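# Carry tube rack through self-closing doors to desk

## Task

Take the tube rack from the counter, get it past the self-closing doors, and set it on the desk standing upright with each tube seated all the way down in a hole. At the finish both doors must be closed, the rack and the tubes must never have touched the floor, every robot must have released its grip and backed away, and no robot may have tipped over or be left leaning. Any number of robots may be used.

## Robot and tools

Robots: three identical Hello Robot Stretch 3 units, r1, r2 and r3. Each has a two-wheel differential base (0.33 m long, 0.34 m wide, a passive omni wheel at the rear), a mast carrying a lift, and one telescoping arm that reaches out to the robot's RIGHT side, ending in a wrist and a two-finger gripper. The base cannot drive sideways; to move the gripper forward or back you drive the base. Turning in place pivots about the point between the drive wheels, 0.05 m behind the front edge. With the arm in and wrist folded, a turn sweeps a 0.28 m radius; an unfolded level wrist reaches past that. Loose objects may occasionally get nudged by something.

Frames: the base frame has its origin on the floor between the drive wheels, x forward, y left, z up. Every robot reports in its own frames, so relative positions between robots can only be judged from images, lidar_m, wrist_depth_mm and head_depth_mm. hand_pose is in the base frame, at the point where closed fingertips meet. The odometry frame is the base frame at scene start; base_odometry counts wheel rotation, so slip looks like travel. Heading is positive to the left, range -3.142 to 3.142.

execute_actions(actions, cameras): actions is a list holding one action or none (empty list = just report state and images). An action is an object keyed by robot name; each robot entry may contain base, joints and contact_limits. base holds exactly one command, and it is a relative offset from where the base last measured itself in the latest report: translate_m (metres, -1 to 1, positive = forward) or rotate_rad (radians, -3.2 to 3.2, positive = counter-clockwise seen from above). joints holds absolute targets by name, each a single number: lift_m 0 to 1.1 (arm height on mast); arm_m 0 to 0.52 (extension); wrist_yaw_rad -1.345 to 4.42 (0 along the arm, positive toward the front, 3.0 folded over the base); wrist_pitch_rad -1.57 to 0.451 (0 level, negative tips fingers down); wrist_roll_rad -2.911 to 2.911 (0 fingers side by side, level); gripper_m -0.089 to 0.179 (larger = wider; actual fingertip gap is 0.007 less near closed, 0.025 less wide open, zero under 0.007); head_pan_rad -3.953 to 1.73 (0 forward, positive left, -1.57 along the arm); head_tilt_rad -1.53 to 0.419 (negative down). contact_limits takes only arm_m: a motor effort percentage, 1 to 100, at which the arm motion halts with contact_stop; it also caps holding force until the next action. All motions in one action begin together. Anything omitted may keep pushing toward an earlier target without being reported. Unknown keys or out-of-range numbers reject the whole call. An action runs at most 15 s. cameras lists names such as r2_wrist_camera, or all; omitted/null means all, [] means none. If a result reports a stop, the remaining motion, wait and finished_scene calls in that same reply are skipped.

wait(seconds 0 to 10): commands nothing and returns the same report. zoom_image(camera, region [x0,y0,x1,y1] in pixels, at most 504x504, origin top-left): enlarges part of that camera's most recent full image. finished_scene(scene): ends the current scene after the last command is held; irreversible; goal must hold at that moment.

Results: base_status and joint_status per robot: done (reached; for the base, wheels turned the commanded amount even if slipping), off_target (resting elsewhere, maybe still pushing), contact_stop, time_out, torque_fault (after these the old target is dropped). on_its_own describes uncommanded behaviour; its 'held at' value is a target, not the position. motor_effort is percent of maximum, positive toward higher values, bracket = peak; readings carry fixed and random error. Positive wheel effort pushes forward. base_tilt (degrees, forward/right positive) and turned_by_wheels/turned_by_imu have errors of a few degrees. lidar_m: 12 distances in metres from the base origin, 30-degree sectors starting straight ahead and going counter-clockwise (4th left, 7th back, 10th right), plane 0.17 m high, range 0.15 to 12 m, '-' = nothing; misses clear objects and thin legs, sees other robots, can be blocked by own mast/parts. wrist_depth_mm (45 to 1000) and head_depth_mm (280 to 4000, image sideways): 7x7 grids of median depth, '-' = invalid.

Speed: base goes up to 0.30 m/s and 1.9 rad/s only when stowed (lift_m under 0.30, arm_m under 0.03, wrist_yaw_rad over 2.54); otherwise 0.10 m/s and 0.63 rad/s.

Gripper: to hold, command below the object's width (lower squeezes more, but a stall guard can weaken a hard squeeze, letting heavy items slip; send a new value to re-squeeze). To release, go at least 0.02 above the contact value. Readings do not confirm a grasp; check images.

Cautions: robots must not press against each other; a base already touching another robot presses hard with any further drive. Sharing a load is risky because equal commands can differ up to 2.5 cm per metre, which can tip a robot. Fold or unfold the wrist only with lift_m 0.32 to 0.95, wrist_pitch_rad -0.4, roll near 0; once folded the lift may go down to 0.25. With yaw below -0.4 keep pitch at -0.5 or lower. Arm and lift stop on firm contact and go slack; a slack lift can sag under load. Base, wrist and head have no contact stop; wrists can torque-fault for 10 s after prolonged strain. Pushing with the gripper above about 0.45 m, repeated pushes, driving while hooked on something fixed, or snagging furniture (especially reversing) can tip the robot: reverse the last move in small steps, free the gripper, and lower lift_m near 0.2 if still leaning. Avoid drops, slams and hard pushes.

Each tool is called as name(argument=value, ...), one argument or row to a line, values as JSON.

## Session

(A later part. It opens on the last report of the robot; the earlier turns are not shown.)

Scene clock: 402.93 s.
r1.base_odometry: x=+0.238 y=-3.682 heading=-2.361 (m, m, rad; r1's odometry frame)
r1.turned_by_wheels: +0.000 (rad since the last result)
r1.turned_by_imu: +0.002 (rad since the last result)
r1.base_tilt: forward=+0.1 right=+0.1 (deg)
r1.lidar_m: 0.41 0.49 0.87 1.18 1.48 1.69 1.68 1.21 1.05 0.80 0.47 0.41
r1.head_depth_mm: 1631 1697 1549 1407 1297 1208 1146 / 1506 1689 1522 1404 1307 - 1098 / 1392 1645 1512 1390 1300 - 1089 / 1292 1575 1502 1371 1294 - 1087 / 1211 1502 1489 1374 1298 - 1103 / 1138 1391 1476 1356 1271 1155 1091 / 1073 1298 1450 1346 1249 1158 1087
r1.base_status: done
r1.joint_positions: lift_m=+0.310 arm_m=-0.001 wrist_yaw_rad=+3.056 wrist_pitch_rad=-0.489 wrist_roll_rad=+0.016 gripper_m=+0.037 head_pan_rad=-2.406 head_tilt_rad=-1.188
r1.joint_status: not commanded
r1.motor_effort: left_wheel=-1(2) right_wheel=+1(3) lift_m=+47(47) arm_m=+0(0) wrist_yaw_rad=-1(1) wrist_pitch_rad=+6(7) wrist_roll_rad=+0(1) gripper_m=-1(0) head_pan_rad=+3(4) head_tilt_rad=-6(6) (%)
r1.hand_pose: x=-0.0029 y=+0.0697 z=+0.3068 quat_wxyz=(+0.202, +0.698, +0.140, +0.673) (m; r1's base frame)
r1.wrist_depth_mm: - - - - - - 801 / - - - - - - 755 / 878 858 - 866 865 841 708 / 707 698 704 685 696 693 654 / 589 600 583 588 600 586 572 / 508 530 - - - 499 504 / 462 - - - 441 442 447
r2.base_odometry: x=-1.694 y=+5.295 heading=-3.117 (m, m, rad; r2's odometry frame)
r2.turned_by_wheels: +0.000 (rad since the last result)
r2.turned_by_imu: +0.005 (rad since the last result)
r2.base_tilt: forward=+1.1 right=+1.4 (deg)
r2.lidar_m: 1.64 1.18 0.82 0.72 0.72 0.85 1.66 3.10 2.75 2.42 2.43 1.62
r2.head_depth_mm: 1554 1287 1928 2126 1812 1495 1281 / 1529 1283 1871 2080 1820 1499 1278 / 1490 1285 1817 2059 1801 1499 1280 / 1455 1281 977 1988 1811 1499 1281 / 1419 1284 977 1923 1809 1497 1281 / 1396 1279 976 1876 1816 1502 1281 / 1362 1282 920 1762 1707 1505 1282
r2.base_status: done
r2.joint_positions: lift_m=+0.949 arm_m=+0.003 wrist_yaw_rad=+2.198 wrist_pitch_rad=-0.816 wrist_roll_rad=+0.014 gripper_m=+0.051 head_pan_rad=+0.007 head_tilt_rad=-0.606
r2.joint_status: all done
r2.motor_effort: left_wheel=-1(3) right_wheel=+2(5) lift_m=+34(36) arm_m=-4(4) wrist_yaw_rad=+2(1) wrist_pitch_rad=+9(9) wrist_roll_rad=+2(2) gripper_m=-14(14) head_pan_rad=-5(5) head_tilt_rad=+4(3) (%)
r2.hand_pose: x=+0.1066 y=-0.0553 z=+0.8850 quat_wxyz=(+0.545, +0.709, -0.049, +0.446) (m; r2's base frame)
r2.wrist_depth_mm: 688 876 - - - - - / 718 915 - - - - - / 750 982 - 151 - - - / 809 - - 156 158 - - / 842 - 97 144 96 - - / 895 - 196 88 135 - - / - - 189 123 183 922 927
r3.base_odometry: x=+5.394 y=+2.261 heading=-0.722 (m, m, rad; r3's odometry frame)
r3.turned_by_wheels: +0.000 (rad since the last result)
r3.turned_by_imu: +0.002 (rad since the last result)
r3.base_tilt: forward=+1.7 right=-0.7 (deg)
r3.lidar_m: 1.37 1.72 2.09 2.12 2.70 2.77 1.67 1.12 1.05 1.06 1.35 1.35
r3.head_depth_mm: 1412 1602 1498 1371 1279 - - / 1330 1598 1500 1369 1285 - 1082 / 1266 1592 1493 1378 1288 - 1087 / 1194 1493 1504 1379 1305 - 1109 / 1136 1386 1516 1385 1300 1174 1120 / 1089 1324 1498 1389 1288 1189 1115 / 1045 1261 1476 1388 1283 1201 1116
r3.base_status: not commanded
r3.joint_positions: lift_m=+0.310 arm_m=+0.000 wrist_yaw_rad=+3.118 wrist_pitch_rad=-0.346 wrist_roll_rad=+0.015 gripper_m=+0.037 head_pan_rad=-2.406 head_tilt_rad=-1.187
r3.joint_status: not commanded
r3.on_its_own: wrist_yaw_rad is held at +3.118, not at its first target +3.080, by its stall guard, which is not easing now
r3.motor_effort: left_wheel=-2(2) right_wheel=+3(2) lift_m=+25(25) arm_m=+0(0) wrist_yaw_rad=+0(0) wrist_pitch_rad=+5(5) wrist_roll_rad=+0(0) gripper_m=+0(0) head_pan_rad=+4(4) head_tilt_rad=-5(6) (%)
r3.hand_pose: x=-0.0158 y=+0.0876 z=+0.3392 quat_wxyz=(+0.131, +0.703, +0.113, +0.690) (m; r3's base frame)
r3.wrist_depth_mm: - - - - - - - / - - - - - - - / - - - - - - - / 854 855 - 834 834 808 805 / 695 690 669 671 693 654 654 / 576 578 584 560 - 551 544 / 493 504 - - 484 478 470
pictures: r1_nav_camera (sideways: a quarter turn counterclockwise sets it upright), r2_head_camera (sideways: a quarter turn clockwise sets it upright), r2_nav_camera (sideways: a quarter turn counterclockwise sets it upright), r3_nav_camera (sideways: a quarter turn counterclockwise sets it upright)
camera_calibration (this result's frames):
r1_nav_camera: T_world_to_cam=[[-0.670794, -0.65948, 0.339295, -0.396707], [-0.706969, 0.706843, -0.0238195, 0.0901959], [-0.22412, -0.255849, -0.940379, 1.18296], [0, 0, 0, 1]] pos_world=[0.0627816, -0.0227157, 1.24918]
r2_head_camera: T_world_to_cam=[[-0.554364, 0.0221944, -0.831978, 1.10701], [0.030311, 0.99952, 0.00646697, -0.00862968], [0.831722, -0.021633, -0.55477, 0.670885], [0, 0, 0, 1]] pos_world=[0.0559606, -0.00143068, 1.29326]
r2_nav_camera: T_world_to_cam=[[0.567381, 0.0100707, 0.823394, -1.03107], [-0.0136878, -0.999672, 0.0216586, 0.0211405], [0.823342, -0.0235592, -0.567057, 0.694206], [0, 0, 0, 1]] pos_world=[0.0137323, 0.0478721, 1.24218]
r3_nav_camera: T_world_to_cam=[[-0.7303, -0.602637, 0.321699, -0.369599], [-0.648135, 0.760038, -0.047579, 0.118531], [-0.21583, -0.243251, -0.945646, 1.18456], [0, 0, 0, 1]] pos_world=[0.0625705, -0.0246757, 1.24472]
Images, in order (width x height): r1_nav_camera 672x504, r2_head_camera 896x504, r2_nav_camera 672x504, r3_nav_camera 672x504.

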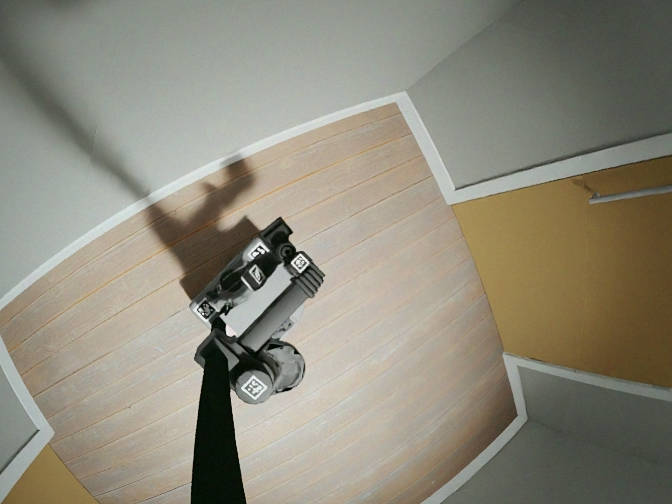

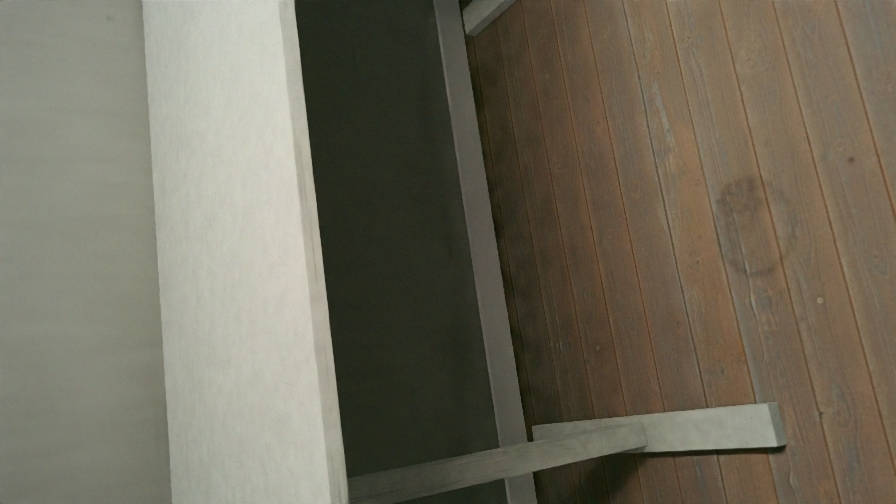

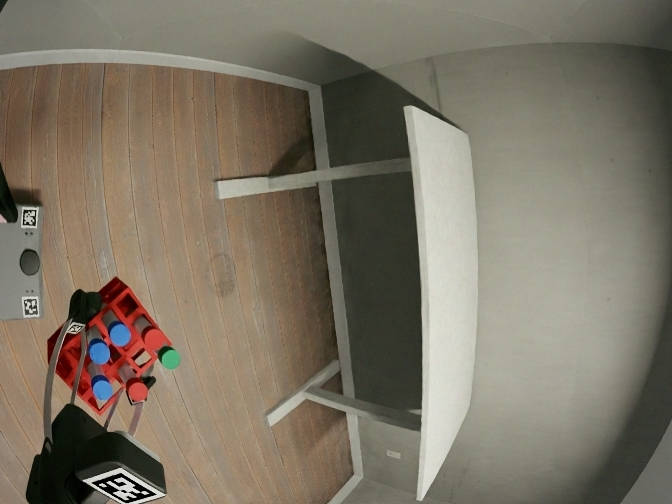

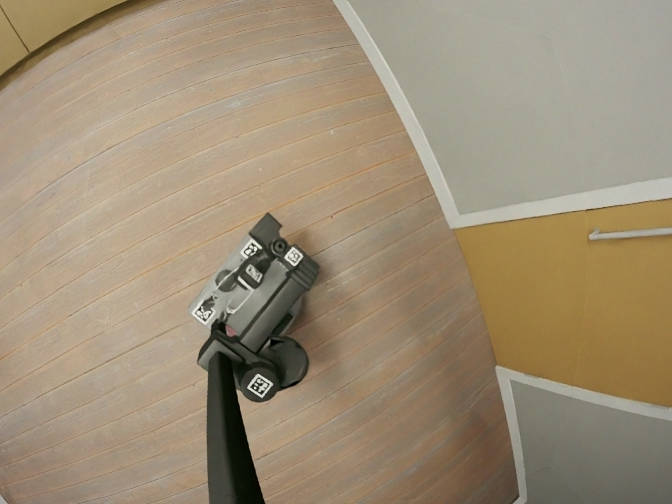

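Desk top is about 0.92 high, its edge about 0.97 ahead.

execute_actions(
  actions=[
    {"r2":{"base":{"translate_m":0.5},"joints":{"lift_m":1.098,"wrist_yaw_rad":1.2}}},
  ],
  cameras=[],
)

execute_actions(
  actions=[
    {"r2":{"base":{"rotate_rad":1.6},"joints":{"wrist_yaw_rad":0.3,"head_pan_rad":-1.4}}},
  ],
  cameras=["r2_head_camera","r2_wrist_camera"],
)

execute_actions(
  actions=[
    {"r2":{"joints":{"arm_m":0.4}}},
  ],
  cameras=["r2_head_camera","r2_wrist_camera"],
)

Scene clock: 414.67 s.
r1.base_odometry: x=+0.238 y=-3.682 heading=-2.361 (m, m, rad; r1's odometry frame)
r1.turned_by_wheels: +0.000 (rad since the last result)
r1.turned_by_imu: +0.002 (rad since the last result)
r1.base_tilt: forward=+0.1 right=+0.2 (deg)
r1.lidar_m: 0.41 0.48 0.86 1.18 1.48 1.68 1.69 1.21 1.05 0.80 0.47 0.41
r1.head_depth_mm: 1632 1709 1547 1416 1303 1205 1147 / 1500 1674 1527 1391 1300 - 1098 / 1396 1632 1524 1393 1297 - 1093 / 1301 1582 1494 1381 1297 - 1085 / 1214 1500 1487 1373 1294 - 1096 / 1139 1397 1478 1369 1268 1156 1090 / 1073 1295 1448 1348 1248 1162 1080
r1.base_status: not commanded
r1.joint_positions: lift_m=+0.310 arm_m=-0.001 wrist_yaw_rad=+3.056 wrist_pitch_rad=-0.489 wrist_roll_rad=+0.016 gripper_m=+0.037 head_pan_rad=-2.406 head_tilt_rad=-1.188
r1.joint_status: not commanded
r1.motor_effort: left_wheel=-2(2) right_wheel=+1(1) lift_m=+47(46) arm_m=+0(0) wrist_yaw_rad=-1(1) wrist_pitch_rad=+6(6) wrist_roll_rad=-1(1) gripper_m=-1(0) head_pan_rad=+3(4) head_tilt_rad=-6(6) (%)
r1.hand_pose: x=-0.0029 y=+0.0697 z=+0.3068 quat_wxyz=(+0.202, +0.698, +0.140, +0.673) (m; r1's base frame)
r1.wrist_depth_mm: - - - - - - 801 / - - - - - - 755 / 880 854 - 868 856 872 718 / 691 699 681 709 698 694 630 / 589 591 598 580 614 589 579 / 511 530 - - - 501 501 / 458 - - - 446 443 438
r2.base_odometry: x=-2.194 y=+5.283 heading=-3.117 (m, m, rad; r2's odometry frame)
r2.turned_by_wheels: +0.000 (rad since the last result)
r2.turned_by_imu: +0.002 (rad since the last result)
r2.base_tilt: forward=+1.1 right=+1.3 (deg)
r2.lidar_m: 1.15 0.72 0.94 0.83 0.83 0.99 1.97 3.57 2.61 2.31 2.19 1.22
r2.head_depth_mm: 1083 1164 828 609 514 1495 1283 / 1060 1132 826 610 498 1498 1274 / 1029 1109 827 610 483 1498 1280 / 1009 1093 824 609 482 1496 1280 / 987 1068 827 610 482 1457 1275 / 966 1044 827 608 483 1431 1278 / 950 1030 826 609 482 1351 1226
r2.base_status: done
r2.joint_positions: lift_m=+1.097 arm_m=+0.003 wrist_yaw_rad=+1.202 wrist_pitch_rad=-0.816 wrist_roll_rad=+0.014 gripper_m=+0.051 head_pan_rad=+0.007 head_tilt_rad=-0.606
r2.joint_status: all done
r2.motor_effort: left_wheel=-1(4) right_wheel=+2(6) lift_m=+34(35) arm_m=-4(3) wrist_yaw_rad=-2(4) wrist_pitch_rad=+9(9) wrist_roll_rad=+2(2) gripper_m=-14(14) head_pan_rad=-5(4) head_tilt_rad=+3(3) (%)
r2.hand_pose: x=+0.1259 y=-0.2049 z=+1.0330 quat_wxyz=(+0.692, +0.599, -0.381, +0.131) (m; r2's base frame)
r2.wrist_depth_mm: 415 417 405 424 - - - / 359 357 390 - - - - / 325 - - 152 - - - / - - - 156 158 - - / - - 97 144 96 - - / - - 196 88 135 - - / - - - 122 182 - -
r3.base_odometry: x=+5.394 y=+2.261 heading=-0.722 (m, m, rad; r3's odometry frame)
r3.turned_by_wheels: +0.000 (rad since the last result)
r3.turned_by_imu: +0.002 (rad since the last result)
r3.base_tilt: forward=+1.7 right=-0.8 (deg)
r3.lidar_m: 1.37 1.71 2.09 2.11 2.69 2.76 1.67 1.12 1.04 1.06 1.34 1.35
r3.head_depth_mm: 1404 1609 1488 1375 1272 - - / 1326 1590 1492 1382 1288 - 1089 / 1272 1572 1504 1382 1293 - 1088 / 1200 1478 1492 1390 1306 - 1110 / 1132 1383 1507 1404 1299 1175 1110 / 1093 1322 1502 1392 1292 1199 1121 / 1049 1260 1468 1392 1285 1200 1121
r3.base_status: not commanded
r3.joint_positions: lift_m=+0.310 arm_m=+0.000 wrist_yaw_rad=+3.118 wrist_pitch_rad=-0.346 wrist_roll_rad=+0.015 gripper_m=+0.037 head_pan_rad=-2.406 head_tilt_rad=-1.187
r3.joint_status: not commanded
r3.on_its_own: wrist_yaw_rad is held at +3.118, not at its first target +3.080, by its stall guard, which is not easing now
r3.motor_effort: left_wheel=-2(2) right_wheel=+2(3) lift_m=+25(25) arm_m=+1(1) wrist_yaw_rad=-1(1) wrist_pitch_rad=+6(6) wrist_roll_rad=+0(0) gripper_m=+0(0) head_pan_rad=+5(5) head_tilt_rad=-5(5) (%)
r3.hand_pose: x=-0.0158 y=+0.0876 z=+0.3392 quat_wxyz=(+0.131, +0.703, +0.113, +0.690) (m; r3's base frame)
r3.wrist_depth_mm: - - - - - - - / - - - - - - - / - - - - - - - / 890 868 - 837 810 811 792 / 699 685 670 686 683 653 655 / 585 574 595 565 - 554 549 / 493 505 - - 475 476 479
pictures: none
No camera images: the call's "cameras" was empty. Leave "cameras" out to get every camera's image.

Scene clock: 418.13 s.
r1.base_odometry: x=+0.238 y=-3.682 heading=-2.361 (m, m, rad; r1's odometry frame)
r1.turned_by_wheels: +0.000 (rad since the last result)
r1.turned_by_imu: +0.001 (rad since the last result)
r1.base_tilt: forward=+0.1 right=+0.1 (deg)
r1.lidar_m: 0.41 0.49 0.86 1.18 1.48 1.68 1.69 1.21 1.05 0.80 0.47 0.41
r1.head_depth_mm: 1627 1694 1547 1407 1305 1209 1152 / 1504 1684 1524 1398 1301 - 1093 / 1384 1642 1518 1386 1301 - 1095 / 1292 1584 1507 1377 1291 - 1086 / 1216 1506 1490 1366 1299 - 1097 / 1138 1389 1465 1352 1266 1149 1097 / 1075 1294 1441 1352 1250 1159 1088
r1.base_status: not commanded
r1.joint_positions: lift_m=+0.310 arm_m=-0.001 wrist_yaw_rad=+3.056 wrist_pitch_rad=-0.489 wrist_roll_rad=+0.016 gripper_m=+0.037 head_pan_rad=-2.406 head_tilt_rad=-1.188
r1.joint_status: not commanded
r1.motor_effort: left_wheel=-2(2) right_wheel=+1(1) lift_m=+47(47) arm_m=+1(0) wrist_yaw_rad=-1(1) wrist_pitch_rad=+7(6) wrist_roll_rad=+0(1) gripper_m=-1(0) head_pan_rad=+4(4) head_tilt_rad=-6(6) (%)
r1.hand_pose: x=-0.0029 y=+0.0697 z=+0.3068 quat_wxyz=(+0.202, +0.698, +0.140, +0.673) (m; r1's base frame)
r1.wrist_depth_mm: - - - - - - 788 / - - - - - - 760 / 853 855 - 852 882 868 709 / 698 701 697 702 687 703 636 / 594 588 598 584 599 593 578 / 505 528 - - - 504 500 / 459 - - - 445 442 448
r2.base_odometry: x=-2.194 y=+5.283 heading=-1.517 (m, m, rad; r2's odometry frame)
r2.turned_by_wheels: +1.600 (rad since the last result)
r2.turned_by_imu: +1.618 (rad since the last result)
r2.base_tilt: forward=+1.1 right=+1.3 (deg)
r2.lidar_m: 0.83 0.83 1.01 2.13 3.59 2.57 2.31 1.24 1.21 1.16 0.72 0.92
r2.head_depth_mm: 989 1066 - - - - 1225 / 989 1071 - - - - 1233 / 984 1066 - 345 363 292 1227 / 982 1063 848 598 299 334 1227 / 980 1062 825 609 497 1457 1276 / 976 1057 825 609 482 1120 1220 / 977 1050 828 609 482 1423 1281
r2.base_status: done
r2.joint_positions: lift_m=+1.097 arm_m=+0.003 wrist_yaw_rad=+0.302 wrist_pitch_rad=-0.816 wrist_roll_rad=+0.014 gripper_m=+0.051 head_pan_rad=-1.393 head_tilt_rad=-0.606
r2.joint_status: all done
r2.motor_effort: left_wheel=-1(5) right_wheel=+3(5) lift_m=+34(34) arm_m=-3(3) wrist_yaw_rad=-2(2) wrist_pitch_rad=+9(9) wrist_roll_rad=+2(2) gripper_m=-14(14) head_pan_rad=-5(59) head_tilt_rad=+3(3) (%)
r2.hand_pose: x=+0.0254 y=-0.2986 z=+1.0330 quat_wxyz=(+0.680, +0.374, -0.604, -0.183) (m; r2's base frame)
r2.wrist_depth_mm: 778 415 412 405 405 402 403 / 358 360 357 350 349 347 347 / 316 315 306 146 294 310 306 / 295 288 274 157 158 276 274 / 949 - 97 144 96 260 254 / 946 - 195 88 134 - - / 962 - - 123 182 - -
r3.base_odometry: x=+5.394 y=+2.261 heading=-0.722 (m, m, rad; r3's odometry frame)
r3.turned_by_wheels: +0.000 (rad since the last result)
r3.turned_by_imu: +0.001 (rad since the last result)
r3.base_tilt: forward=+1.7 right=-0.7 (deg)
r3.lidar_m: 1.36 1.71 2.09 2.11 2.70 2.77 1.67 1.12 1.05 1.06 1.35 1.35
r3.head_depth_mm: 1410 1620 1490 1358 1279 - - / 1334 1584 1484 1376 1276 - 1087 / 1268 1568 1508 1388 1290 - 1087 / 1200 1477 1509 1389 1304 - 1119 / 1135 1398 1501 1376 1288 1166 1119 / 1091 1330 1496 1393 1283 1195 1117 / 1042 1261 1500 1394 1290 1195 1121
r3.base_status: not commanded
r3.joint_positions: lift_m=+0.310 arm_m=+0.000 wrist_yaw_rad=+3.118 wrist_pitch_rad=-0.346 wrist_roll_rad=+0.015 gripper_m=+0.037 head_pan_rad=-2.406 head_tilt_rad=-1.187
r3.joint_status: not commanded
r3.on_its_own: wrist_yaw_rad is held at +3.118, not at its first target +3.080, by its stall guard, which is not easing now
r3.motor_effort: left_wheel=-2(2) right_wheel=+2(3) lift_m=+25(25) arm_m=+0(1) wrist_yaw_rad=+0(1) wrist_pitch_rad=+6(6) wrist_roll_rad=+0(0) gripper_m=+0(0) head_pan_rad=+4(2) head_tilt_rad=-6(5) (%)
r3.hand_pose: x=-0.0158 y=+0.0876 z=+0.3392 quat_wxyz=(+0.131, +0.703, +0.113, +0.690) (m; r3's base frame)
r3.wrist_depth_mm: - - - - - - - / - - - - - - - / - - - - - - - / 879 877 - 841 818 804 806 / 701 695 671 671 697 657 661 / 579 576 594 562 - 559 545 / 497 506 - - 475 475 469
pictures: r2_head_camera (sideways: a quarter turn clockwise sets it upright), r2_wrist_camera
camera_calibration (this result's frames):
r2_head_camera: T_world_to_cam=[[-0.0722917, 0.550075, -0.83198, 1.10408], [0.990143, 0.139908, 0.00646711, -0.0144849], [0.119958, -0.823312, -0.554767, 0.675223], [0, 0, 0, 1]] pos_world=[0.0131595, -0.0493791, 1.29326]
r2_wrist_camera: T_world_to_cam=[[-0.950455, -0.309638, -0.0275459, -0.0353595], [-0.247856, 0.808319, -0.53403, 0.825567], [0.187622, -0.500744, -0.845017, 0.879582], [0, 0, 0, 1]] pos_world=[0.00598516, -0.237824, 1.18316]
Images, in order (width x height): r2_head_camera 896x504, r2_wrist_camera 644x364.

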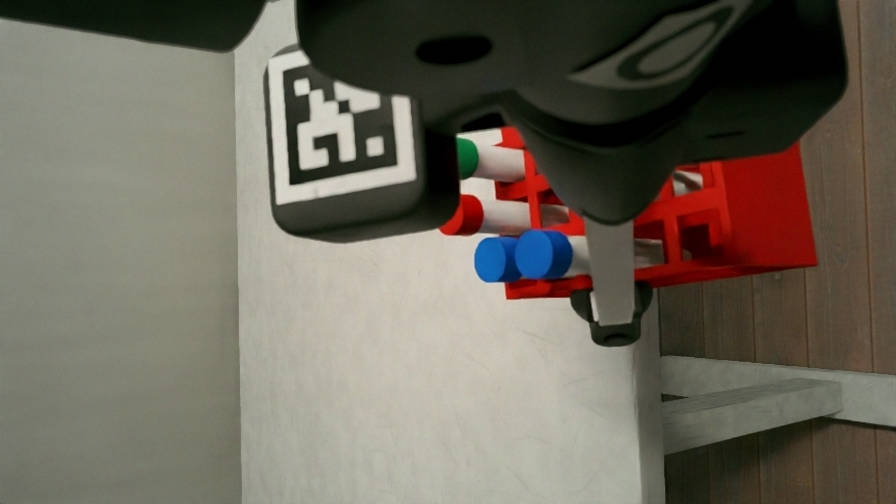

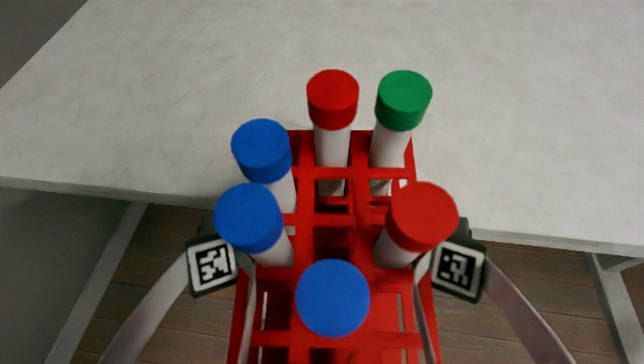

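Scene clock: 422.27 s.
r1.base_odometry: x=+0.238 y=-3.682 heading=-2.361 (m, m, rad; r1's odometry frame)
r1.turned_by_wheels: +0.000 (rad since the last result)
r1.turned_by_imu: +0.001 (rad since the last result)
r1.base_tilt: forward=+0.1 right=+0.2 (deg)
r1.lidar_m: 0.41 0.49 0.87 1.17 1.48 1.68 1.69 1.21 1.05 0.80 0.47 0.41
r1.head_depth_mm: 1639 1700 1548 1409 1291 1205 1149 / 1496 1676 1522 1406 1309 - 1094 / 1393 1653 1512 1393 1292 - 1087 / 1304 1583 1499 1380 1298 - 1087 / 1219 1508 1488 1369 1296 - 1094 / 1140 1393 1466 1359 1268 1153 1094 / 1069 1289 1452 1341 1251 1156 1086
r1.base_status: not commanded
r1.joint_positions: lift_m=+0.310 arm_m=-0.001 wrist_yaw_rad=+3.056 wrist_pitch_rad=-0.489 wrist_roll_rad=+0.016 gripper_m=+0.037 head_pan_rad=-2.406 head_tilt_rad=-1.188
r1.joint_status: not commanded
r1.motor_effort: left_wheel=-2(2) right_wheel=+1(1) lift_m=+47(47) arm_m=+1(0) wrist_yaw_rad=-2(2) wrist_pitch_rad=+6(6) wrist_roll_rad=-1(1) gripper_m=+0(0) head_pan_rad=+4(4) head_tilt_rad=-5(6) (%)
r1.hand_pose: x=-0.0029 y=+0.0697 z=+0.3068 quat_wxyz=(+0.202, +0.698, +0.140, +0.673) (m; r1's base frame)
r1.wrist_depth_mm: - - - - - - 807 / - - - - - - 746 / 876 855 - 867 848 847 711 / 694 689 701 698 698 691 648 / 588 587 585 590 596 591 589 / 510 520 - - - 504 505 / 456 - - - 442 440 440
r2.base_odometry: x=-2.194 y=+5.283 heading=-1.517 (m, m, rad; r2's odometry frame)
r2.turned_by_wheels: +0.000 (rad since the last result)
r2.turned_by_imu: +0.000 (rad since the last result)
r2.base_tilt: forward=+1.0 right=+1.4 (deg)
r2.lidar_m: 0.83 0.83 1.01 2.13 3.60 2.56 2.31 1.25 1.21 1.16 0.72 0.92
r2.head_depth_mm: - 1074 824 608 481 1500 1276 / 961 - 648 608 482 1461 1280 / 979 1063 631 608 482 1463 1281 / 984 1063 822 609 482 1464 1280 / 978 1059 823 608 482 1474 1276 / 976 1058 826 609 482 1114 1217 / 972 1053 825 608 482 1432 1277
r2.base_status: not commanded
r2.joint_positions: lift_m=+1.097 arm_m=+0.400 wrist_yaw_rad=+0.300 wrist_pitch_rad=-0.816 wrist_roll_rad=+0.014 gripper_m=+0.051 head_pan_rad=-1.393 head_tilt_rad=-0.606
r2.joint_status: all done
r2.motor_effort: left_wheel=-1(1) right_wheel=+2(2) lift_m=+34(34) arm_m=+2(3) wrist_yaw_rad=-1(3) wrist_pitch_rad=+9(9) wrist_roll_rad=+2(2) gripper_m=-14(14) head_pan_rad=-4(5) head_tilt_rad=+3(3) (%)
r2.hand_pose: x=+0.0251 y=-0.6956 z=+1.0330 quat_wxyz=(+0.680, +0.373, -0.604, -0.183) (m; r2's base frame)
r2.wrist_depth_mm: 416 411 409 402 401 400 398 / 358 354 353 349 341 347 342 / 313 314 307 151 294 308 304 / 281 280 268 156 158 275 273 / 255 254 97 145 96 249 248 / 231 230 195 88 135 228 227 / 213 212 204 123 183 210 208
r3.base_odometry: x=+5.394 y=+2.261 heading=-0.722 (m, m, rad; r3's odometry frame)
r3.turned_by_wheels: +0.000 (rad since the last result)
r3.turned_by_imu: +0.001 (rad since the last result)
r3.base_tilt: forward=+1.7 right=-0.7 (deg)
r3.lidar_m: 1.37 1.71 2.09 2.12 2.69 2.76 1.68 1.12 1.04 1.06 1.35 1.35
r3.head_depth_mm: 1400 1611 1482 1364 1280 - - / 1336 1589 1489 1379 1283 - 1085 / 1271 1591 1494 1378 1299 - 1089 / 1201 1501 1506 1371 1313 - 1111 / 1139 1405 1510 1383 1294 1168 1117 / 1094 1324 1499 1387 1281 1202 1121 / 1045 1261 1474 1380 1282 1202 1125
r3.base_status: not commanded
r3.joint_positions: lift_m=+0.310 arm_m=+0.000 wrist_yaw_rad=+3.118 wrist_pitch_rad=-0.346 wrist_roll_rad=+0.015 gripper_m=+0.037 head_pan_rad=-2.406 head_tilt_rad=-1.187
r3.joint_status: not commanded
r3.on_its_own: wrist_yaw_rad is held at +3.118, not at its first target +3.080, by its stall guard, which is not easing now
r3.motor_effort: left_wheel=-2(2) right_wheel=+3(2) lift_m=+25(26) arm_m=+1(1) wrist_yaw_rad=+0(1) wrist_pitch_rad=+5(6) wrist_roll_rad=+0(0) gripper_m=+0(0) head_pan_rad=+5(4) head_tilt_rad=-5(5) (%)
r3.hand_pose: x=-0.0158 y=+0.0876 z=+0.3392 quat_wxyz=(+0.131, +0.703, +0.113, +0.690) (m; r3's base frame)
r3.wrist_depth_mm: - - - - - - - / - - - - - - - / - - - - - - - / 881 863 - 851 822 817 811 / 684 696 665 672 694 657 657 / 576 572 587 565 - 553 542 / 491 500 - - 479 472 466
pictures: r2_head_camera (sideways: a quarter turn clockwise sets it upright), r2_wrist_camera
camera_calibration (this result's frames):
r2_head_camera: T_world_to_cam=[[-0.0721844, 0.550077, -0.831988, 1.10409], [0.99017, 0.139718, 0.00646764, -0.0144857], [0.119802, -0.823343, -0.554755, 0.675208], [0, 0, 0, 1]] pos_world=[0.01315, -0.0493806, 1.29326]
r2_wrist_camera: T_world_to_cam=[[-0.951083, -0.307706, -0.0275482, -0.157195], [-0.246213, 0.808825, -0.534024, 1.14664], [0.186604, -0.501118, -0.84502, 0.680645], [0, 0, 0, 1]] pos_world=[0.00580207, -0.634721, 1.18316]
Images, in order (width x height): r2_head_camera 896x504, r2_wrist_camera 644x364.

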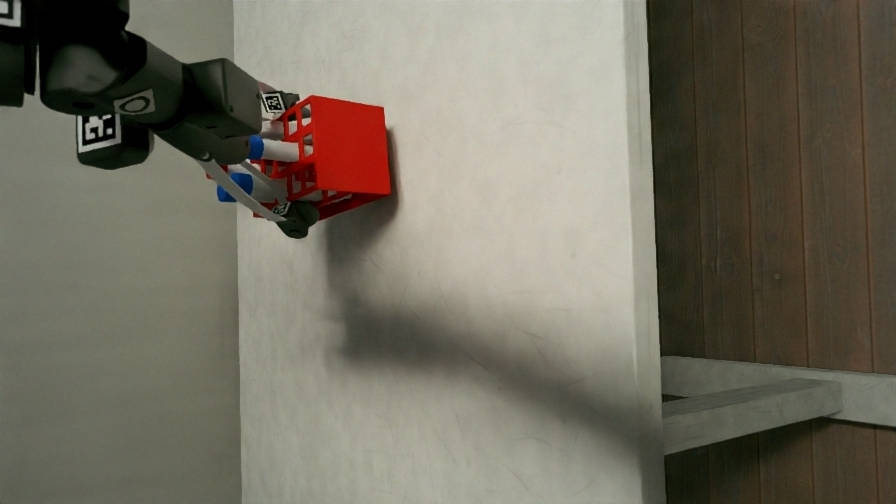

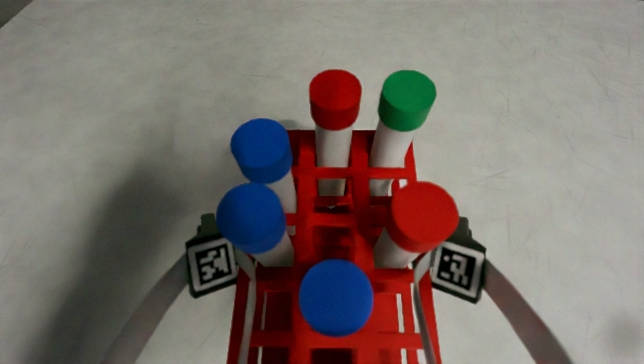

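execute_actions(
  actions=[
    {"r2":{"joints":{"lift_m":1.073}}},
  ],
  cameras=[],
)

execute_actions(
  actions=[
    {"r2":{"joints":{"gripper_m":0.179}}},
  ],
  cameras=["r2_wrist_camera"],
)

execute_actions(
  actions=[
    {"r2":{"joints":{"arm_m":0.01,"lift_m":1.098,"wrist_yaw_rad":0.15}}},
  ],
  cameras=["r2_head_camera","r2_wrist_camera"],
)

execute_actions(
  actions=[
    {"r2":{"base":{"translate_m":-0.2},"joints":{"wrist_yaw_rad":1.4,"head_pan_rad":-1.3}}},
  ],
  cameras=["r2_head_camera"],
)

Scene clock: 430.07 s.
r1.base_odometry: x=+0.238 y=-3.682 heading=-2.361 (m, m, rad; r1's odometry frame)
r1.turned_by_wheels: +0.000 (rad since the last result)
r1.turned_by_imu: +0.001 (rad since the last result)
r1.base_tilt: forward=+0.1 right=+0.1 (deg)
r1.lidar_m: 0.41 0.49 0.87 1.18 1.48 1.69 1.69 1.21 1.05 0.80 0.47 0.41
r1.head_depth_mm: 1629 1693 1536 1410 1306 1206 1148 / 1503 1681 1533 1401 1295 - 1094 / 1389 1645 1513 1385 1294 - 1093 / 1296 1580 1502 1382 1299 - 1089 / 1213 1500 1487 1377 1291 - 1097 / 1140 1397 1474 1360 1269 1149 1091 / 1078 1293 1454 1349 1249 1166 1084
r1.base_status: not commanded
r1.joint_positions: lift_m=+0.310 arm_m=-0.001 wrist_yaw_rad=+3.056 wrist_pitch_rad=-0.489 wrist_roll_rad=+0.016 gripper_m=+0.037 head_pan_rad=-2.406 head_tilt_rad=-1.188
r1.joint_status: not commanded
r1.motor_effort: left_wheel=-2(2) right_wheel=+2(1) lift_m=+47(47) arm_m=+0(0) wrist_yaw_rad=-2(1) wrist_pitch_rad=+6(6) wrist_roll_rad=+0(1) gripper_m=-1(1) head_pan_rad=+4(4) head_tilt_rad=-6(6) (%)
r1.hand_pose: x=-0.0029 y=+0.0697 z=+0.3068 quat_wxyz=(+0.202, +0.698, +0.140, +0.673) (m; r1's base frame)
r1.wrist_depth_mm: - - - - - - 787 / - - - - - - 763 / 865 861 - 859 857 864 720 / 709 715 699 691 702 694 632 / 594 592 588 587 608 590 580 / 513 524 - - - 508 505 / 464 - - - 437 442 444
r2.base_odometry: x=-2.194 y=+5.283 heading=-1.517 (m, m, rad; r2's odometry frame)
r2.turned_by_wheels: +0.000 (rad since the last result)
r2.turned_by_imu: +0.000 (rad since the last result)
r2.base_tilt: forward=+1.1 right=+1.3 (deg)
r2.lidar_m: 0.83 0.83 1.01 2.13 3.60 2.56 2.31 1.25 1.21 1.16 0.72 0.92
r2.head_depth_mm: - 1093 823 609 481 1502 1279 / 987 - 660 608 482 1461 1276 / 981 1080 639 609 482 1463 1284 / 983 1070 826 608 482 1467 1276 / 978 1059 825 608 483 1461 1275 / 974 1055 824 609 482 1118 1217 / 973 1052 823 608 482 1431 1280
r2.base_status: not commanded
r2.joint_positions: lift_m=+1.074 arm_m=+0.400 wrist_yaw_rad=+0.300 wrist_pitch_rad=-0.807 wrist_roll_rad=+0.014 gripper_m=+0.051 head_pan_rad=-1.393 head_tilt_rad=-0.606
r2.joint_status: all done
r2.motor_effort: left_wheel=-1(1) right_wheel=+2(2) lift_m=+13(29) arm_m=+3(2) wrist_yaw_rad=+0(1) wrist_pitch_rad=+4(9) wrist_roll_rad=+2(2) gripper_m=-14(14) head_pan_rad=-4(5) head_tilt_rad=+3(3) (%)
r2.hand_pose: x=+0.0257 y=-0.6975 z=+1.0106 quat_wxyz=(+0.680, +0.370, -0.606, -0.180) (m; r2's base frame)
r2.wrist_depth_mm: 382 378 375 373 368 370 364 / 329 323 327 320 320 315 317 / 286 286 280 153 269 281 277 / 256 255 244 158 158 251 249 / 231 230 97 144 100 226 225 / 210 210 181 87 135 207 206 / 192 192 186 122 155 189 189
r3.base_odometry: x=+5.394 y=+2.261 heading=-0.722 (m, m, rad; r3's odometry frame)
r3.turned_by_wheels: +0.000 (rad since the last result)
r3.turned_by_imu: +0.001 (rad since the last result)
r3.base_tilt: forward=+1.6 right=-0.8 (deg)
r3.lidar_m: 1.37 1.72 2.09 2.12 2.69 2.77 1.67 1.12 1.04 1.06 1.35 1.35
r3.head_depth_mm: 1404 1613 1499 1368 1285 - - / 1327 1593 1479 1369 1277 - 1091 / 1267 1591 1496 1382 1295 - 1088 / 1205 1480 1487 1374 1303 - 1107 / 1133 1391 1506 1378 1295 1166 1119 / 1089 1328 1499 1376 1283 1192 1113 / 1053 1250 1473 1388 1294 1199 1122
r3.base_status: not commanded
r3.joint_positions: lift_m=+0.310 arm_m=+0.000 wrist_yaw_rad=+3.118 wrist_pitch_rad=-0.346 wrist_roll_rad=+0.015 gripper_m=+0.037 head_pan_rad=-2.406 head_tilt_rad=-1.187
r3.joint_status: not commanded
r3.on_its_own: wrist_yaw_rad is held at +3.118, not at its first target +3.080, by its stall guard, which is not easing now
r3.motor_effort: left_wheel=-2(2) right_wheel=+3(2) lift_m=+25(25) arm_m=+0(0) wrist_yaw_rad=+0(0) wrist_pitch_rad=+6(6) wrist_roll_rad=+0(0) gripper_m=+0(0) head_pan_rad=+5(4) head_tilt_rad=-5(5) (%)
r3.hand_pose: x=-0.0158 y=+0.0876 z=+0.3392 quat_wxyz=(+0.131, +0.703, +0.113, +0.690) (m; r3's base frame)
r3.wrist_depth_mm: - - - - - - - / - - - - - - - / - - - - - - - / 878 863 - 827 835 822 798 / 696 680 687 676 695 662 648 / 581 571 584 561 - 555 546 / 497 505 - - 479 473 467
pictures: none
No camera images: the call's "cameras" was empty. Leave "cameras" out to get every camera's image.

Scene clock: 431.83 s.
r1.base_odometry: x=+0.238 y=-3.682 heading=-2.361 (m, m, rad; r1's odometry frame)
r1.turned_by_wheels: +0.000 (rad since the last result)
r1.turned_by_imu: +0.000 (rad since the last result)
r1.base_tilt: forward=+0.1 right=+0.1 (deg)
r1.lidar_m: 0.41 0.48 0.87 1.18 1.48 1.68 1.69 1.21 1.05 0.80 0.47 0.41
r1.head_depth_mm: 1621 1711 1534 1407 1295 1212 1145 / 1493 1678 1531 1392 1306 - 1087 / 1381 1649 1504 1403 1299 - 1084 / 1297 1595 1491 1380 1299 - 1085 / 1211 1517 1484 1372 1290 - 1097 / 1141 1387 1483 1362 1265 1157 1090 / 1076 1297 1449 1354 1250 1159 1084
r1.base_status: not commanded
r1.joint_positions: lift_m=+0.310 arm_m=-0.001 wrist_yaw_rad=+3.056 wrist_pitch_rad=-0.489 wrist_roll_rad=+0.016 gripper_m=+0.037 head_pan_rad=-2.406 head_tilt_rad=-1.188
r1.joint_status: not commanded
r1.motor_effort: left_wheel=-2(2) right_wheel=+1(1) lift_m=+47(47) arm_m=+0(0) wrist_yaw_rad=+0(2) wrist_pitch_rad=+7(6) wrist_roll_rad=+0(0) gripper_m=+0(0) head_pan_rad=+3(4) head_tilt_rad=-6(6) (%)
r1.hand_pose: x=-0.0029 y=+0.0697 z=+0.3068 quat_wxyz=(+0.202, +0.698, +0.140, +0.673) (m; r1's base frame)
r1.wrist_depth_mm: - - - - - - 788 / - - - - - - 767 / 872 859 - 855 878 857 705 / 697 690 702 701 701 691 642 / 588 591 580 583 608 583 568 / 511 521 - - - 507 500 / 456 - - - 443 447 443
r2.base_odometry: x=-2.194 y=+5.283 heading=-1.517 (m, m, rad; r2's odometry frame)
r2.turned_by_wheels: +0.000 (rad since the last result)
r2.turned_by_imu: +0.000 (rad since the last result)
r2.base_tilt: forward=+1.1 right=+1.3 (deg)
r2.lidar_m: 0.83 0.83 1.01 2.13 3.59 2.56 2.31 1.25 1.21 1.16 0.72 0.92
r2.head_depth_mm: - 1091 823 607 481 1492 1274 / 989 - 661 607 481 1454 1273 / 982 1082 644 606 481 1469 1277 / 978 1064 787 608 482 1468 1278 / 978 1061 826 608 482 1457 1281 / 980 1053 824 608 482 1118 1219 / 975 1054 825 609 483 1428 1279
r2.base_status: not commanded
r2.joint_positions: lift_m=+1.073 arm_m=+0.400 wrist_yaw_rad=+0.300 wrist_pitch_rad=-0.811 wrist_roll_rad=+0.014 gripper_m=+0.179 head_pan_rad=-1.393 head_tilt_rad=-0.606
r2.joint_status: all done
r2.motor_effort: left_wheel=-1(1) right_wheel=+2(2) lift_m=+16(15) arm_m=+3(2) wrist_yaw_rad=+0(1) wrist_pitch_rad=+6(8) wrist_roll_rad=+2(2) gripper_m=-1(96) head_pan_rad=-5(5) head_tilt_rad=+3(2) (%)
r2.hand_pose: x=+0.0255 y=-0.6967 z=+1.0099 quat_wxyz=(+0.680, +0.372, -0.605, -0.182) (m; r2's base frame)
r2.wrist_depth_mm: 377 373 371 369 364 361 363 / 324 323 320 319 315 315 313 / 284 283 277 158 266 278 276 / 254 254 243 162 161 248 247 / 229 233 220 145 123 225 224 / 213 205 204 89 170 205 208 / 188 191 185 124 152 189 185
r3.base_odometry: x=+5.394 y=+2.261 heading=-0.722 (m, m, rad; r3's odometry frame)
r3.turned_by_wheels: +0.000 (rad since the last result)
r3.turned_by_imu: +0.000 (rad since the last result)
r3.base_tilt: forward=+1.8 right=-0.7 (deg)
r3.lidar_m: 1.37 1.71 2.09 2.11 2.69 2.76 1.67 1.12 1.04 1.06 1.35 1.35
r3.head_depth_mm: 1404 1606 1487 1363 1272 - - / 1330 1588 1501 1365 1292 - 1085 / 1266 1572 1492 1376 1288 - 1096 / 1203 1485 1492 1382 1310 - 1114 / 1136 1393 1505 1390 1293 1172 1116 / 1093 1324 1494 1395 1291 1195 1114 / 1044 1259 1480 1381 1292 1190 1117
r3.base_status: not commanded
r3.joint_positions: lift_m=+0.310 arm_m=+0.000 wrist_yaw_rad=+3.118 wrist_pitch_rad=-0.346 wrist_roll_rad=+0.015 gripper_m=+0.037 head_pan_rad=-2.406 head_tilt_rad=-1.187
r3.joint_status: not commanded
r3.on_its_own: wrist_yaw_rad is held at +3.118, not at its first target +3.080, by its stall guard, which is not easing now
r3.motor_effort: left_wheel=-2(1) right_wheel=+2(2) lift_m=+25(25) arm_m=+1(0) wrist_yaw_rad=+0(0) wrist_pitch_rad=+6(5) wrist_roll_rad=+0(0) gripper_m=-1(0) head_pan_rad=+4(3) head_tilt_rad=-4(5) (%)
r3.hand_pose: x=-0.0158 y=+0.0876 z=+0.3392 quat_wxyz=(+0.131, +0.703, +0.113, +0.690) (m; r3's base frame)
r3.wrist_depth_mm: - - - - - - - / - - - - - - - / - - - - - - - / 889 880 - 832 840 814 807 / 695 687 674 670 692 651 656 / 589 579 592 563 - 558 547 / 495 500 - - 474 476 471
pictures: r2_wrist_camera
camera_calibration (this result's frames):
r2_wrist_camera: T_world_to_cam=[[-0.951037, -0.307853, -0.0274764, -0.158028], [-0.245323, 0.80595, -0.538759, 1.13804], [0.188003, -0.505639, -0.842012, 0.654282], [0, 0, 0, 1]] pos_world=[0.00588962, -0.635023, 1.1597]
Images, in order (width x height): r2_wrist_camera 644x364.

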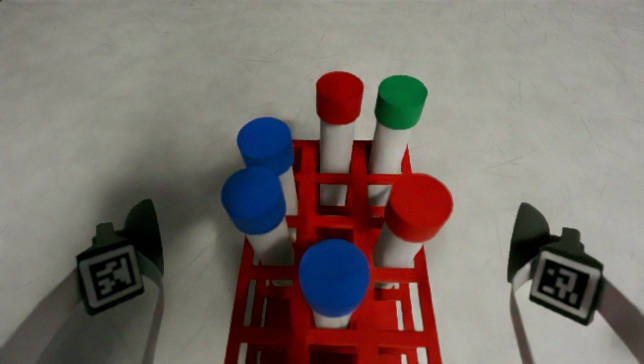

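Scene clock: 435.90 s.
r1.base_odometry: x=+0.238 y=-3.682 heading=-2.361 (m, m, rad; r1's odometry frame)
r1.turned_by_wheels: +0.000 (rad since the last result)
r1.turned_by_imu: +0.001 (rad since the last result)
r1.base_tilt: forward=+0.2 right=+0.2 (deg)
r1.lidar_m: 0.41 0.49 0.87 1.18 1.48 1.69 1.69 1.20 1.05 0.80 0.47 0.41
r1.head_depth_mm: 1630 1682 1534 1412 1300 1203 1151 / 1494 1677 1531 1402 1305 - 1090 / 1390 1635 1520 1393 1291 - 1093 / 1296 1586 1500 1377 1291 - 1084 / 1214 1491 1486 1376 1292 - 1099 / 1136 1389 1485 1358 1268 1146 1091 / 1079 1292 1449 1348 1245 1166 1088
r1.base_status: not commanded
r1.joint_positions: lift_m=+0.310 arm_m=-0.001 wrist_yaw_rad=+3.056 wrist_pitch_rad=-0.489 wrist_roll_rad=+0.016 gripper_m=+0.037 head_pan_rad=-2.406 head_tilt_rad=-1.188
r1.joint_status: not commanded
r1.motor_effort: left_wheel=-2(2) right_wheel=+1(1) lift_m=+46(46) arm_m=+1(0) wrist_yaw_rad=-1(1) wrist_pitch_rad=+6(6) wrist_roll_rad=-1(1) gripper_m=+0(1) head_pan_rad=+3(4) head_tilt_rad=-6(6) (%)
r1.hand_pose: x=-0.0029 y=+0.0697 z=+0.3068 quat_wxyz=(+0.202, +0.698, +0.140, +0.673) (m; r1's base frame)
r1.wrist_depth_mm: - - - - - - 791 / - - - - - - 776 / 862 897 - 853 849 855 706 / 714 722 708 697 682 703 642 / 597 592 591 583 610 582 581 / 514 526 - - - 506 501 / 460 - - - 447 439 445
r2.base_odometry: x=-2.194 y=+5.283 heading=-1.517 (m, m, rad; r2's odometry frame)
r2.turned_by_wheels: +0.000 (rad since the last result)
r2.turned_by_imu: +0.000 (rad since the last result)
r2.base_tilt: forward=+1.1 right=+1.3 (deg)
r2.lidar_m: 0.83 0.83 1.01 2.12 3.59 2.56 2.31 1.25 1.21 1.16 0.72 0.92
r2.head_depth_mm: 977 1049 - - - - 1259 / 989 1070 - 587 - - 1256 / 984 1072 679 587 513 1461 1278 / 984 1064 824 608 484 1460 1283 / 982 1059 825 610 513 1464 1283 / 975 1055 827 610 483 1117 1216 / 971 1057 827 609 482 1423 1280
r2.base_status: not commanded
r2.joint_positions: lift_m=+1.098 arm_m=+0.010 wrist_yaw_rad=+0.151 wrist_pitch_rad=-0.811 wrist_roll_rad=+0.014 gripper_m=+0.179 head_pan_rad=-1.393 head_tilt_rad=-0.606
r2.joint_status: all done
r2.motor_effort: left_wheel=-1(1) right_wheel=+2(3) lift_m=+33(34) arm_m=-4(3) wrist_yaw_rad=-1(3) wrist_pitch_rad=+6(6) wrist_roll_rad=+2(2) gripper_m=+0(1) head_pan_rad=-4(5) head_tilt_rad=+3(4) (%)
r2.hand_pose: x=+0.0024 y=-0.3125 z=+1.0339 quat_wxyz=(+0.665, +0.326, -0.631, -0.232) (m; r2's base frame)
r2.wrist_depth_mm: 424 420 416 401 401 408 407 / 363 360 359 357 355 352 351 / 320 315 315 313 312 310 310 / 287 282 282 280 277 276 275 / 266 267 272 278 - - - / 946 - - - - - - / - - - - - - -
r3.base_odometry: x=+5.394 y=+2.261 heading=-0.722 (m, m, rad; r3's odometry frame)
r3.turned_by_wheels: +0.000 (rad since the last result)
r3.turned_by_imu: +0.001 (rad since the last result)
r3.base_tilt: forward=+1.7 right=-0.8 (deg)
r3.lidar_m: 1.37 1.71 2.09 2.12 2.69 2.76 1.67 1.12 1.04 1.06 1.35 1.35
r3.head_depth_mm: 1408 1620 1489 1371 1271 - - / 1332 1579 1479 1371 1294 - 1091 / 1258 1568 1505 1370 1292 - 1091 / 1202 1498 1506 1387 1297 - 1119 / 1141 1392 1499 1385 1284 1170 1110 / 1102 1324 1494 1392 1296 1194 1127 / 1049 1263 1485 1394 1286 1203 1121
r3.base_status: not commanded
r3.joint_positions: lift_m=+0.310 arm_m=+0.000 wrist_yaw_rad=+3.118 wrist_pitch_rad=-0.346 wrist_roll_rad=+0.015 gripper_m=+0.037 head_pan_rad=-2.406 head_tilt_rad=-1.187
r3.joint_status: not commanded
r3.on_its_own: wrist_yaw_rad is held at +3.118, not at its first target +3.080, by its stall guard, which is not easing now
r3.motor_effort: left_wheel=-2(2) right_wheel=+3(3) lift_m=+25(25) arm_m=+1(0) wrist_yaw_rad=+0(0) wrist_pitch_rad=+6(5) wrist_roll_rad=+0(0) gripper_m=+0(0) head_pan_rad=+4(4) head_tilt_rad=-5(6) (%)
r3.hand_pose: x=-0.0158 y=+0.0876 z=+0.3392 quat_wxyz=(+0.131, +0.703, +0.113, +0.690) (m; r3's base frame)
r3.wrist_depth_mm: - - - - - - - / - - - - - - - / - - - - - - - / 889 859 - 826 832 816 808 / 692 694 675 667 689 653 659 / 579 571 585 564 - 559 547 / 496 503 - - 476 470 473
pictures: r2_head_camera (sideways: a quarter turn clockwise sets it upright), r2_wrist_camera
camera_calibration (this result's frames):
r2_head_camera: T_world_to_cam=[[-0.0721675, 0.549983, -0.832052, 1.10417], [0.99017, 0.139719, 0.00647191, -0.0144913], [0.119813, -0.823406, -0.55466, 0.675085], [0, 0, 0, 1]] pos_world=[0.0131502, -0.0493815, 1.29326]
r2_wrist_camera: T_world_to_cam=[[-0.986209, -0.163206, -0.0274763, -0.0157783], [-0.122915, 0.833445, -0.538758, 0.844011], [0.110829, -0.527951, -0.842012, 0.866303], [0, 0, 0, 1]] pos_world=[-0.00783006, -0.248646, 1.18372]
Images, in order (width x height): r2_head_camera 896x504, r2_wrist_camera 644x364.

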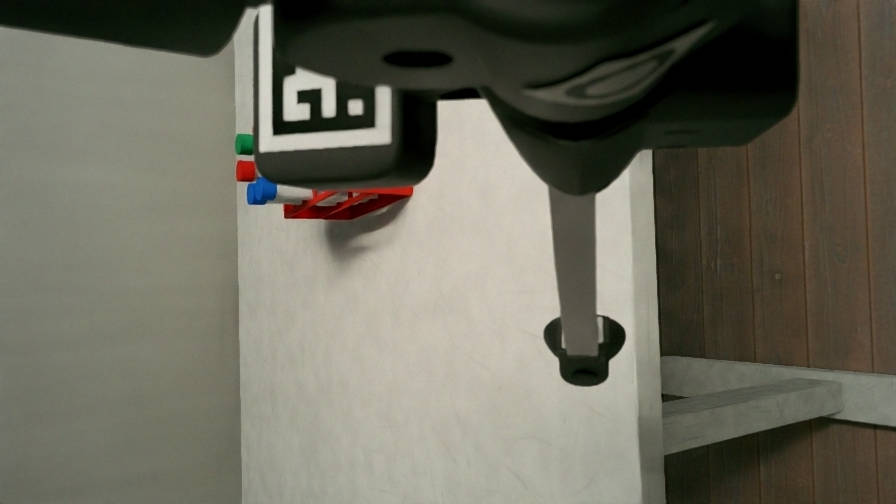

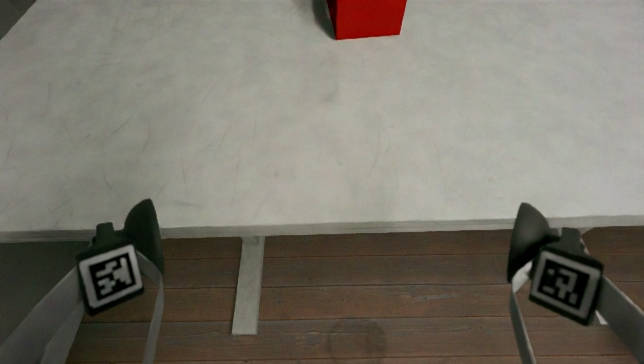

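Scene clock: 438.87 s.
r1.base_odometry: x=+0.238 y=-3.682 heading=-2.361 (m, m, rad; r1's odometry frame)
r1.turned_by_wheels: +0.000 (rad since the last result)
r1.turned_by_imu: +0.001 (rad since the last result)
r1.base_tilt: forward=+0.2 right=+0.2 (deg)
r1.lidar_m: 0.41 0.49 0.87 1.18 1.48 1.68 1.69 1.21 1.05 0.80 0.47 0.41
r1.head_depth_mm: 1620 1690 1535 1411 1298 1211 1151 / 1503 1676 1520 1400 1299 - 1096 / 1385 1641 1512 1384 1302 - 1094 / 1295 1588 1504 1379 1292 - 1087 / 1218 1504 1495 1368 1299 - 1101 / 1142 1388 1485 1361 1265 1150 1091 / 1080 1300 1453 1346 1254 1165 1089
r1.base_status: not commanded
r1.joint_positions: lift_m=+0.310 arm_m=-0.001 wrist_yaw_rad=+3.056 wrist_pitch_rad=-0.489 wrist_roll_rad=+0.016 gripper_m=+0.037 head_pan_rad=-2.406 head_tilt_rad=-1.188
r1.joint_status: not commanded
r1.motor_effort: left_wheel=-2(2) right_wheel=+1(2) lift_m=+47(47) arm_m=+0(1) wrist_yaw_rad=-2(1) wrist_pitch_rad=+6(6) wrist_roll_rad=-1(1) gripper_m=-1(0) head_pan_rad=+3(4) head_tilt_rad=-6(6) (%)
r1.hand_pose: x=-0.0029 y=+0.0697 z=+0.3068 quat_wxyz=(+0.202, +0.698, +0.140, +0.673) (m; r1's base frame)
r1.wrist_depth_mm: - - - - - - 794 / - - - - - - 775 / 849 876 - 868 862 849 696 / 712 712 691 695 691 696 639 / 584 589 590 580 602 581 572 / 514 520 - - - 497 502 / 453 - - - 447 442 443
r2.base_odometry: x=-2.205 y=+5.483 heading=-1.517 (m, m, rad; r2's odometry frame)
r2.turned_by_wheels: +0.000 (rad since the last result)
r2.turned_by_imu: -0.001 (rad since the last result)
r2.base_tilt: forward=+1.1 right=+1.3 (deg)
r2.lidar_m: 1.03 1.03 1.24 2.40 3.56 2.35 2.11 2.11 1.08 1.19 0.83 1.14
r2.head_depth_mm: 1005 1084 825 631 - - - / 1004 1089 825 610 - - 1224 / 1012 1096 825 622 - - 1255 / 1017 1100 750 - - - 1226 / 1021 1107 675 - - 1573 - / 1024 1113 868 - 1662 1504 1301 / 1028 1107 826 658 497 1199 1252
r2.base_status: done
r2.joint_positions: lift_m=+1.098 arm_m=+0.010 wrist_yaw_rad=+1.398 wrist_pitch_rad=-0.811 wrist_roll_rad=+0.014 gripper_m=+0.179 head_pan_rad=-1.307 head_tilt_rad=-0.606
r2.joint_status: all done
r2.motor_effort: left_wheel=-1(3) right_wheel=+2(1) lift_m=+34(34) arm_m=-4(3) wrist_yaw_rad=+2(2) wrist_pitch_rad=+6(6) wrist_roll_rad=+2(2) gripper_m=+0(1) head_pan_rad=+4(19) head_tilt_rad=+3(3) (%)
r2.hand_pose: x=+0.1353 y=-0.1828 z=+1.0339 quat_wxyz=(+0.675, +0.633, -0.322, +0.200) (m; r2's base frame)
r2.wrist_depth_mm: 816 897 968 - 426 405 407 / 936 - - - 404 354 351 / - - - - - 313 309 / - - - - - 290 278 / - - - - - - 255 / - - - - - - 234 / - - - - - - -
r3.base_odometry: x=+5.394 y=+2.261 heading=-0.722 (m, m, rad; r3's odometry frame)
r3.turned_by_wheels: +0.000 (rad since the last result)
r3.turned_by_imu: +0.000 (rad since the last result)
r3.base_tilt: forward=+1.7 right=-0.7 (deg)
r3.lidar_m: 1.37 1.72 2.09 2.11 2.70 2.77 1.68 1.12 1.05 1.06 1.35 1.35
r3.head_depth_mm: 1406 1605 1488 1368 1276 - - / 1329 1596 1495 1382 1280 - 1081 / 1260 1573 1496 1379 1287 - 1083 / 1216 1482 1497 1392 1305 - 1113 / 1133 1398 1507 1384 1286 1176 1112 / 1091 1335 1511 1387 1288 1198 1121 / 1042 1258 1476 1397 1290 1202 1124
r3.base_status: not commanded
r3.joint_positions: lift_m=+0.310 arm_m=+0.000 wrist_yaw_rad=+3.118 wrist_pitch_rad=-0.346 wrist_roll_rad=+0.015 gripper_m=+0.037 head_pan_rad=-2.406 head_tilt_rad=-1.187
r3.joint_status: not commanded
r3.on_its_own: wrist_yaw_rad is held at +3.118, not at its first target +3.080, by its stall guard, which is not easing now
r3.motor_effort: left_wheel=-1(1) right_wheel=+3(2) lift_m=+25(25) arm_m=+0(1) wrist_yaw_rad=+0(1) wrist_pitch_rad=+5(6) wrist_roll_rad=+0(0) gripper_m=+0(0) head_pan_rad=+4(4) head_tilt_rad=-6(5) (%)
r3.hand_pose: x=-0.0158 y=+0.0876 z=+0.3392 quat_wxyz=(+0.131, +0.703, +0.113, +0.690) (m; r3's base frame)
r3.wrist_depth_mm: - - - - - - - / - - - - - - - / - - - - - - - / 886 885 - 836 823 820 803 / 695 682 669 678 680 666 653 / 586 579 588 572 - 556 546 / 495 512 - - 481 476 470
pictures: r2_head_camera (sideways: a quarter turn clockwise sets it upright)
camera_calibration (this result's frames):
r2_head_camera: T_world_to_cam=[[-0.119162, 0.541748, -0.832052, 1.10446], [0.974501, 0.22429, 0.00647191, -0.0143957], [0.190127, -0.810064, -0.55466, 0.674656], [0, 0, 0, 1]] pos_world=[0.0173676, -0.048593, 1.29326]
Images, in order (width x height): r2_head_camera 896x504.

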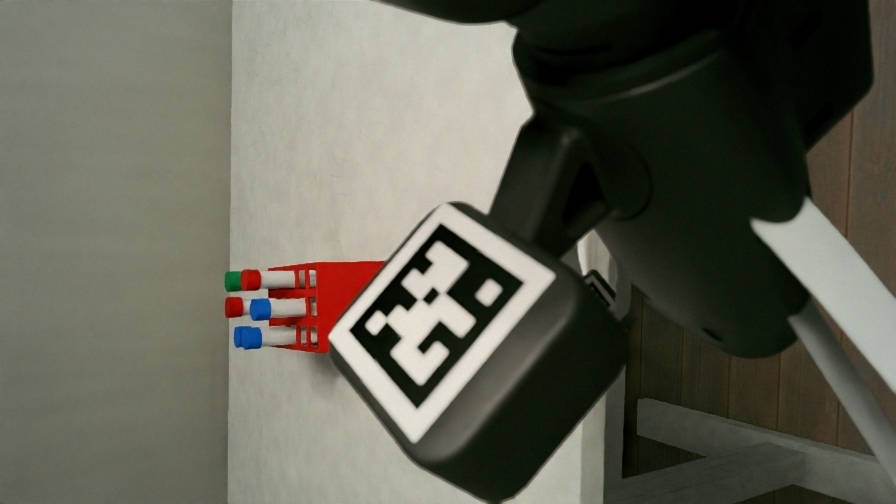

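finished_scene(
  scene=1,
)

The scene is finished: the task was done.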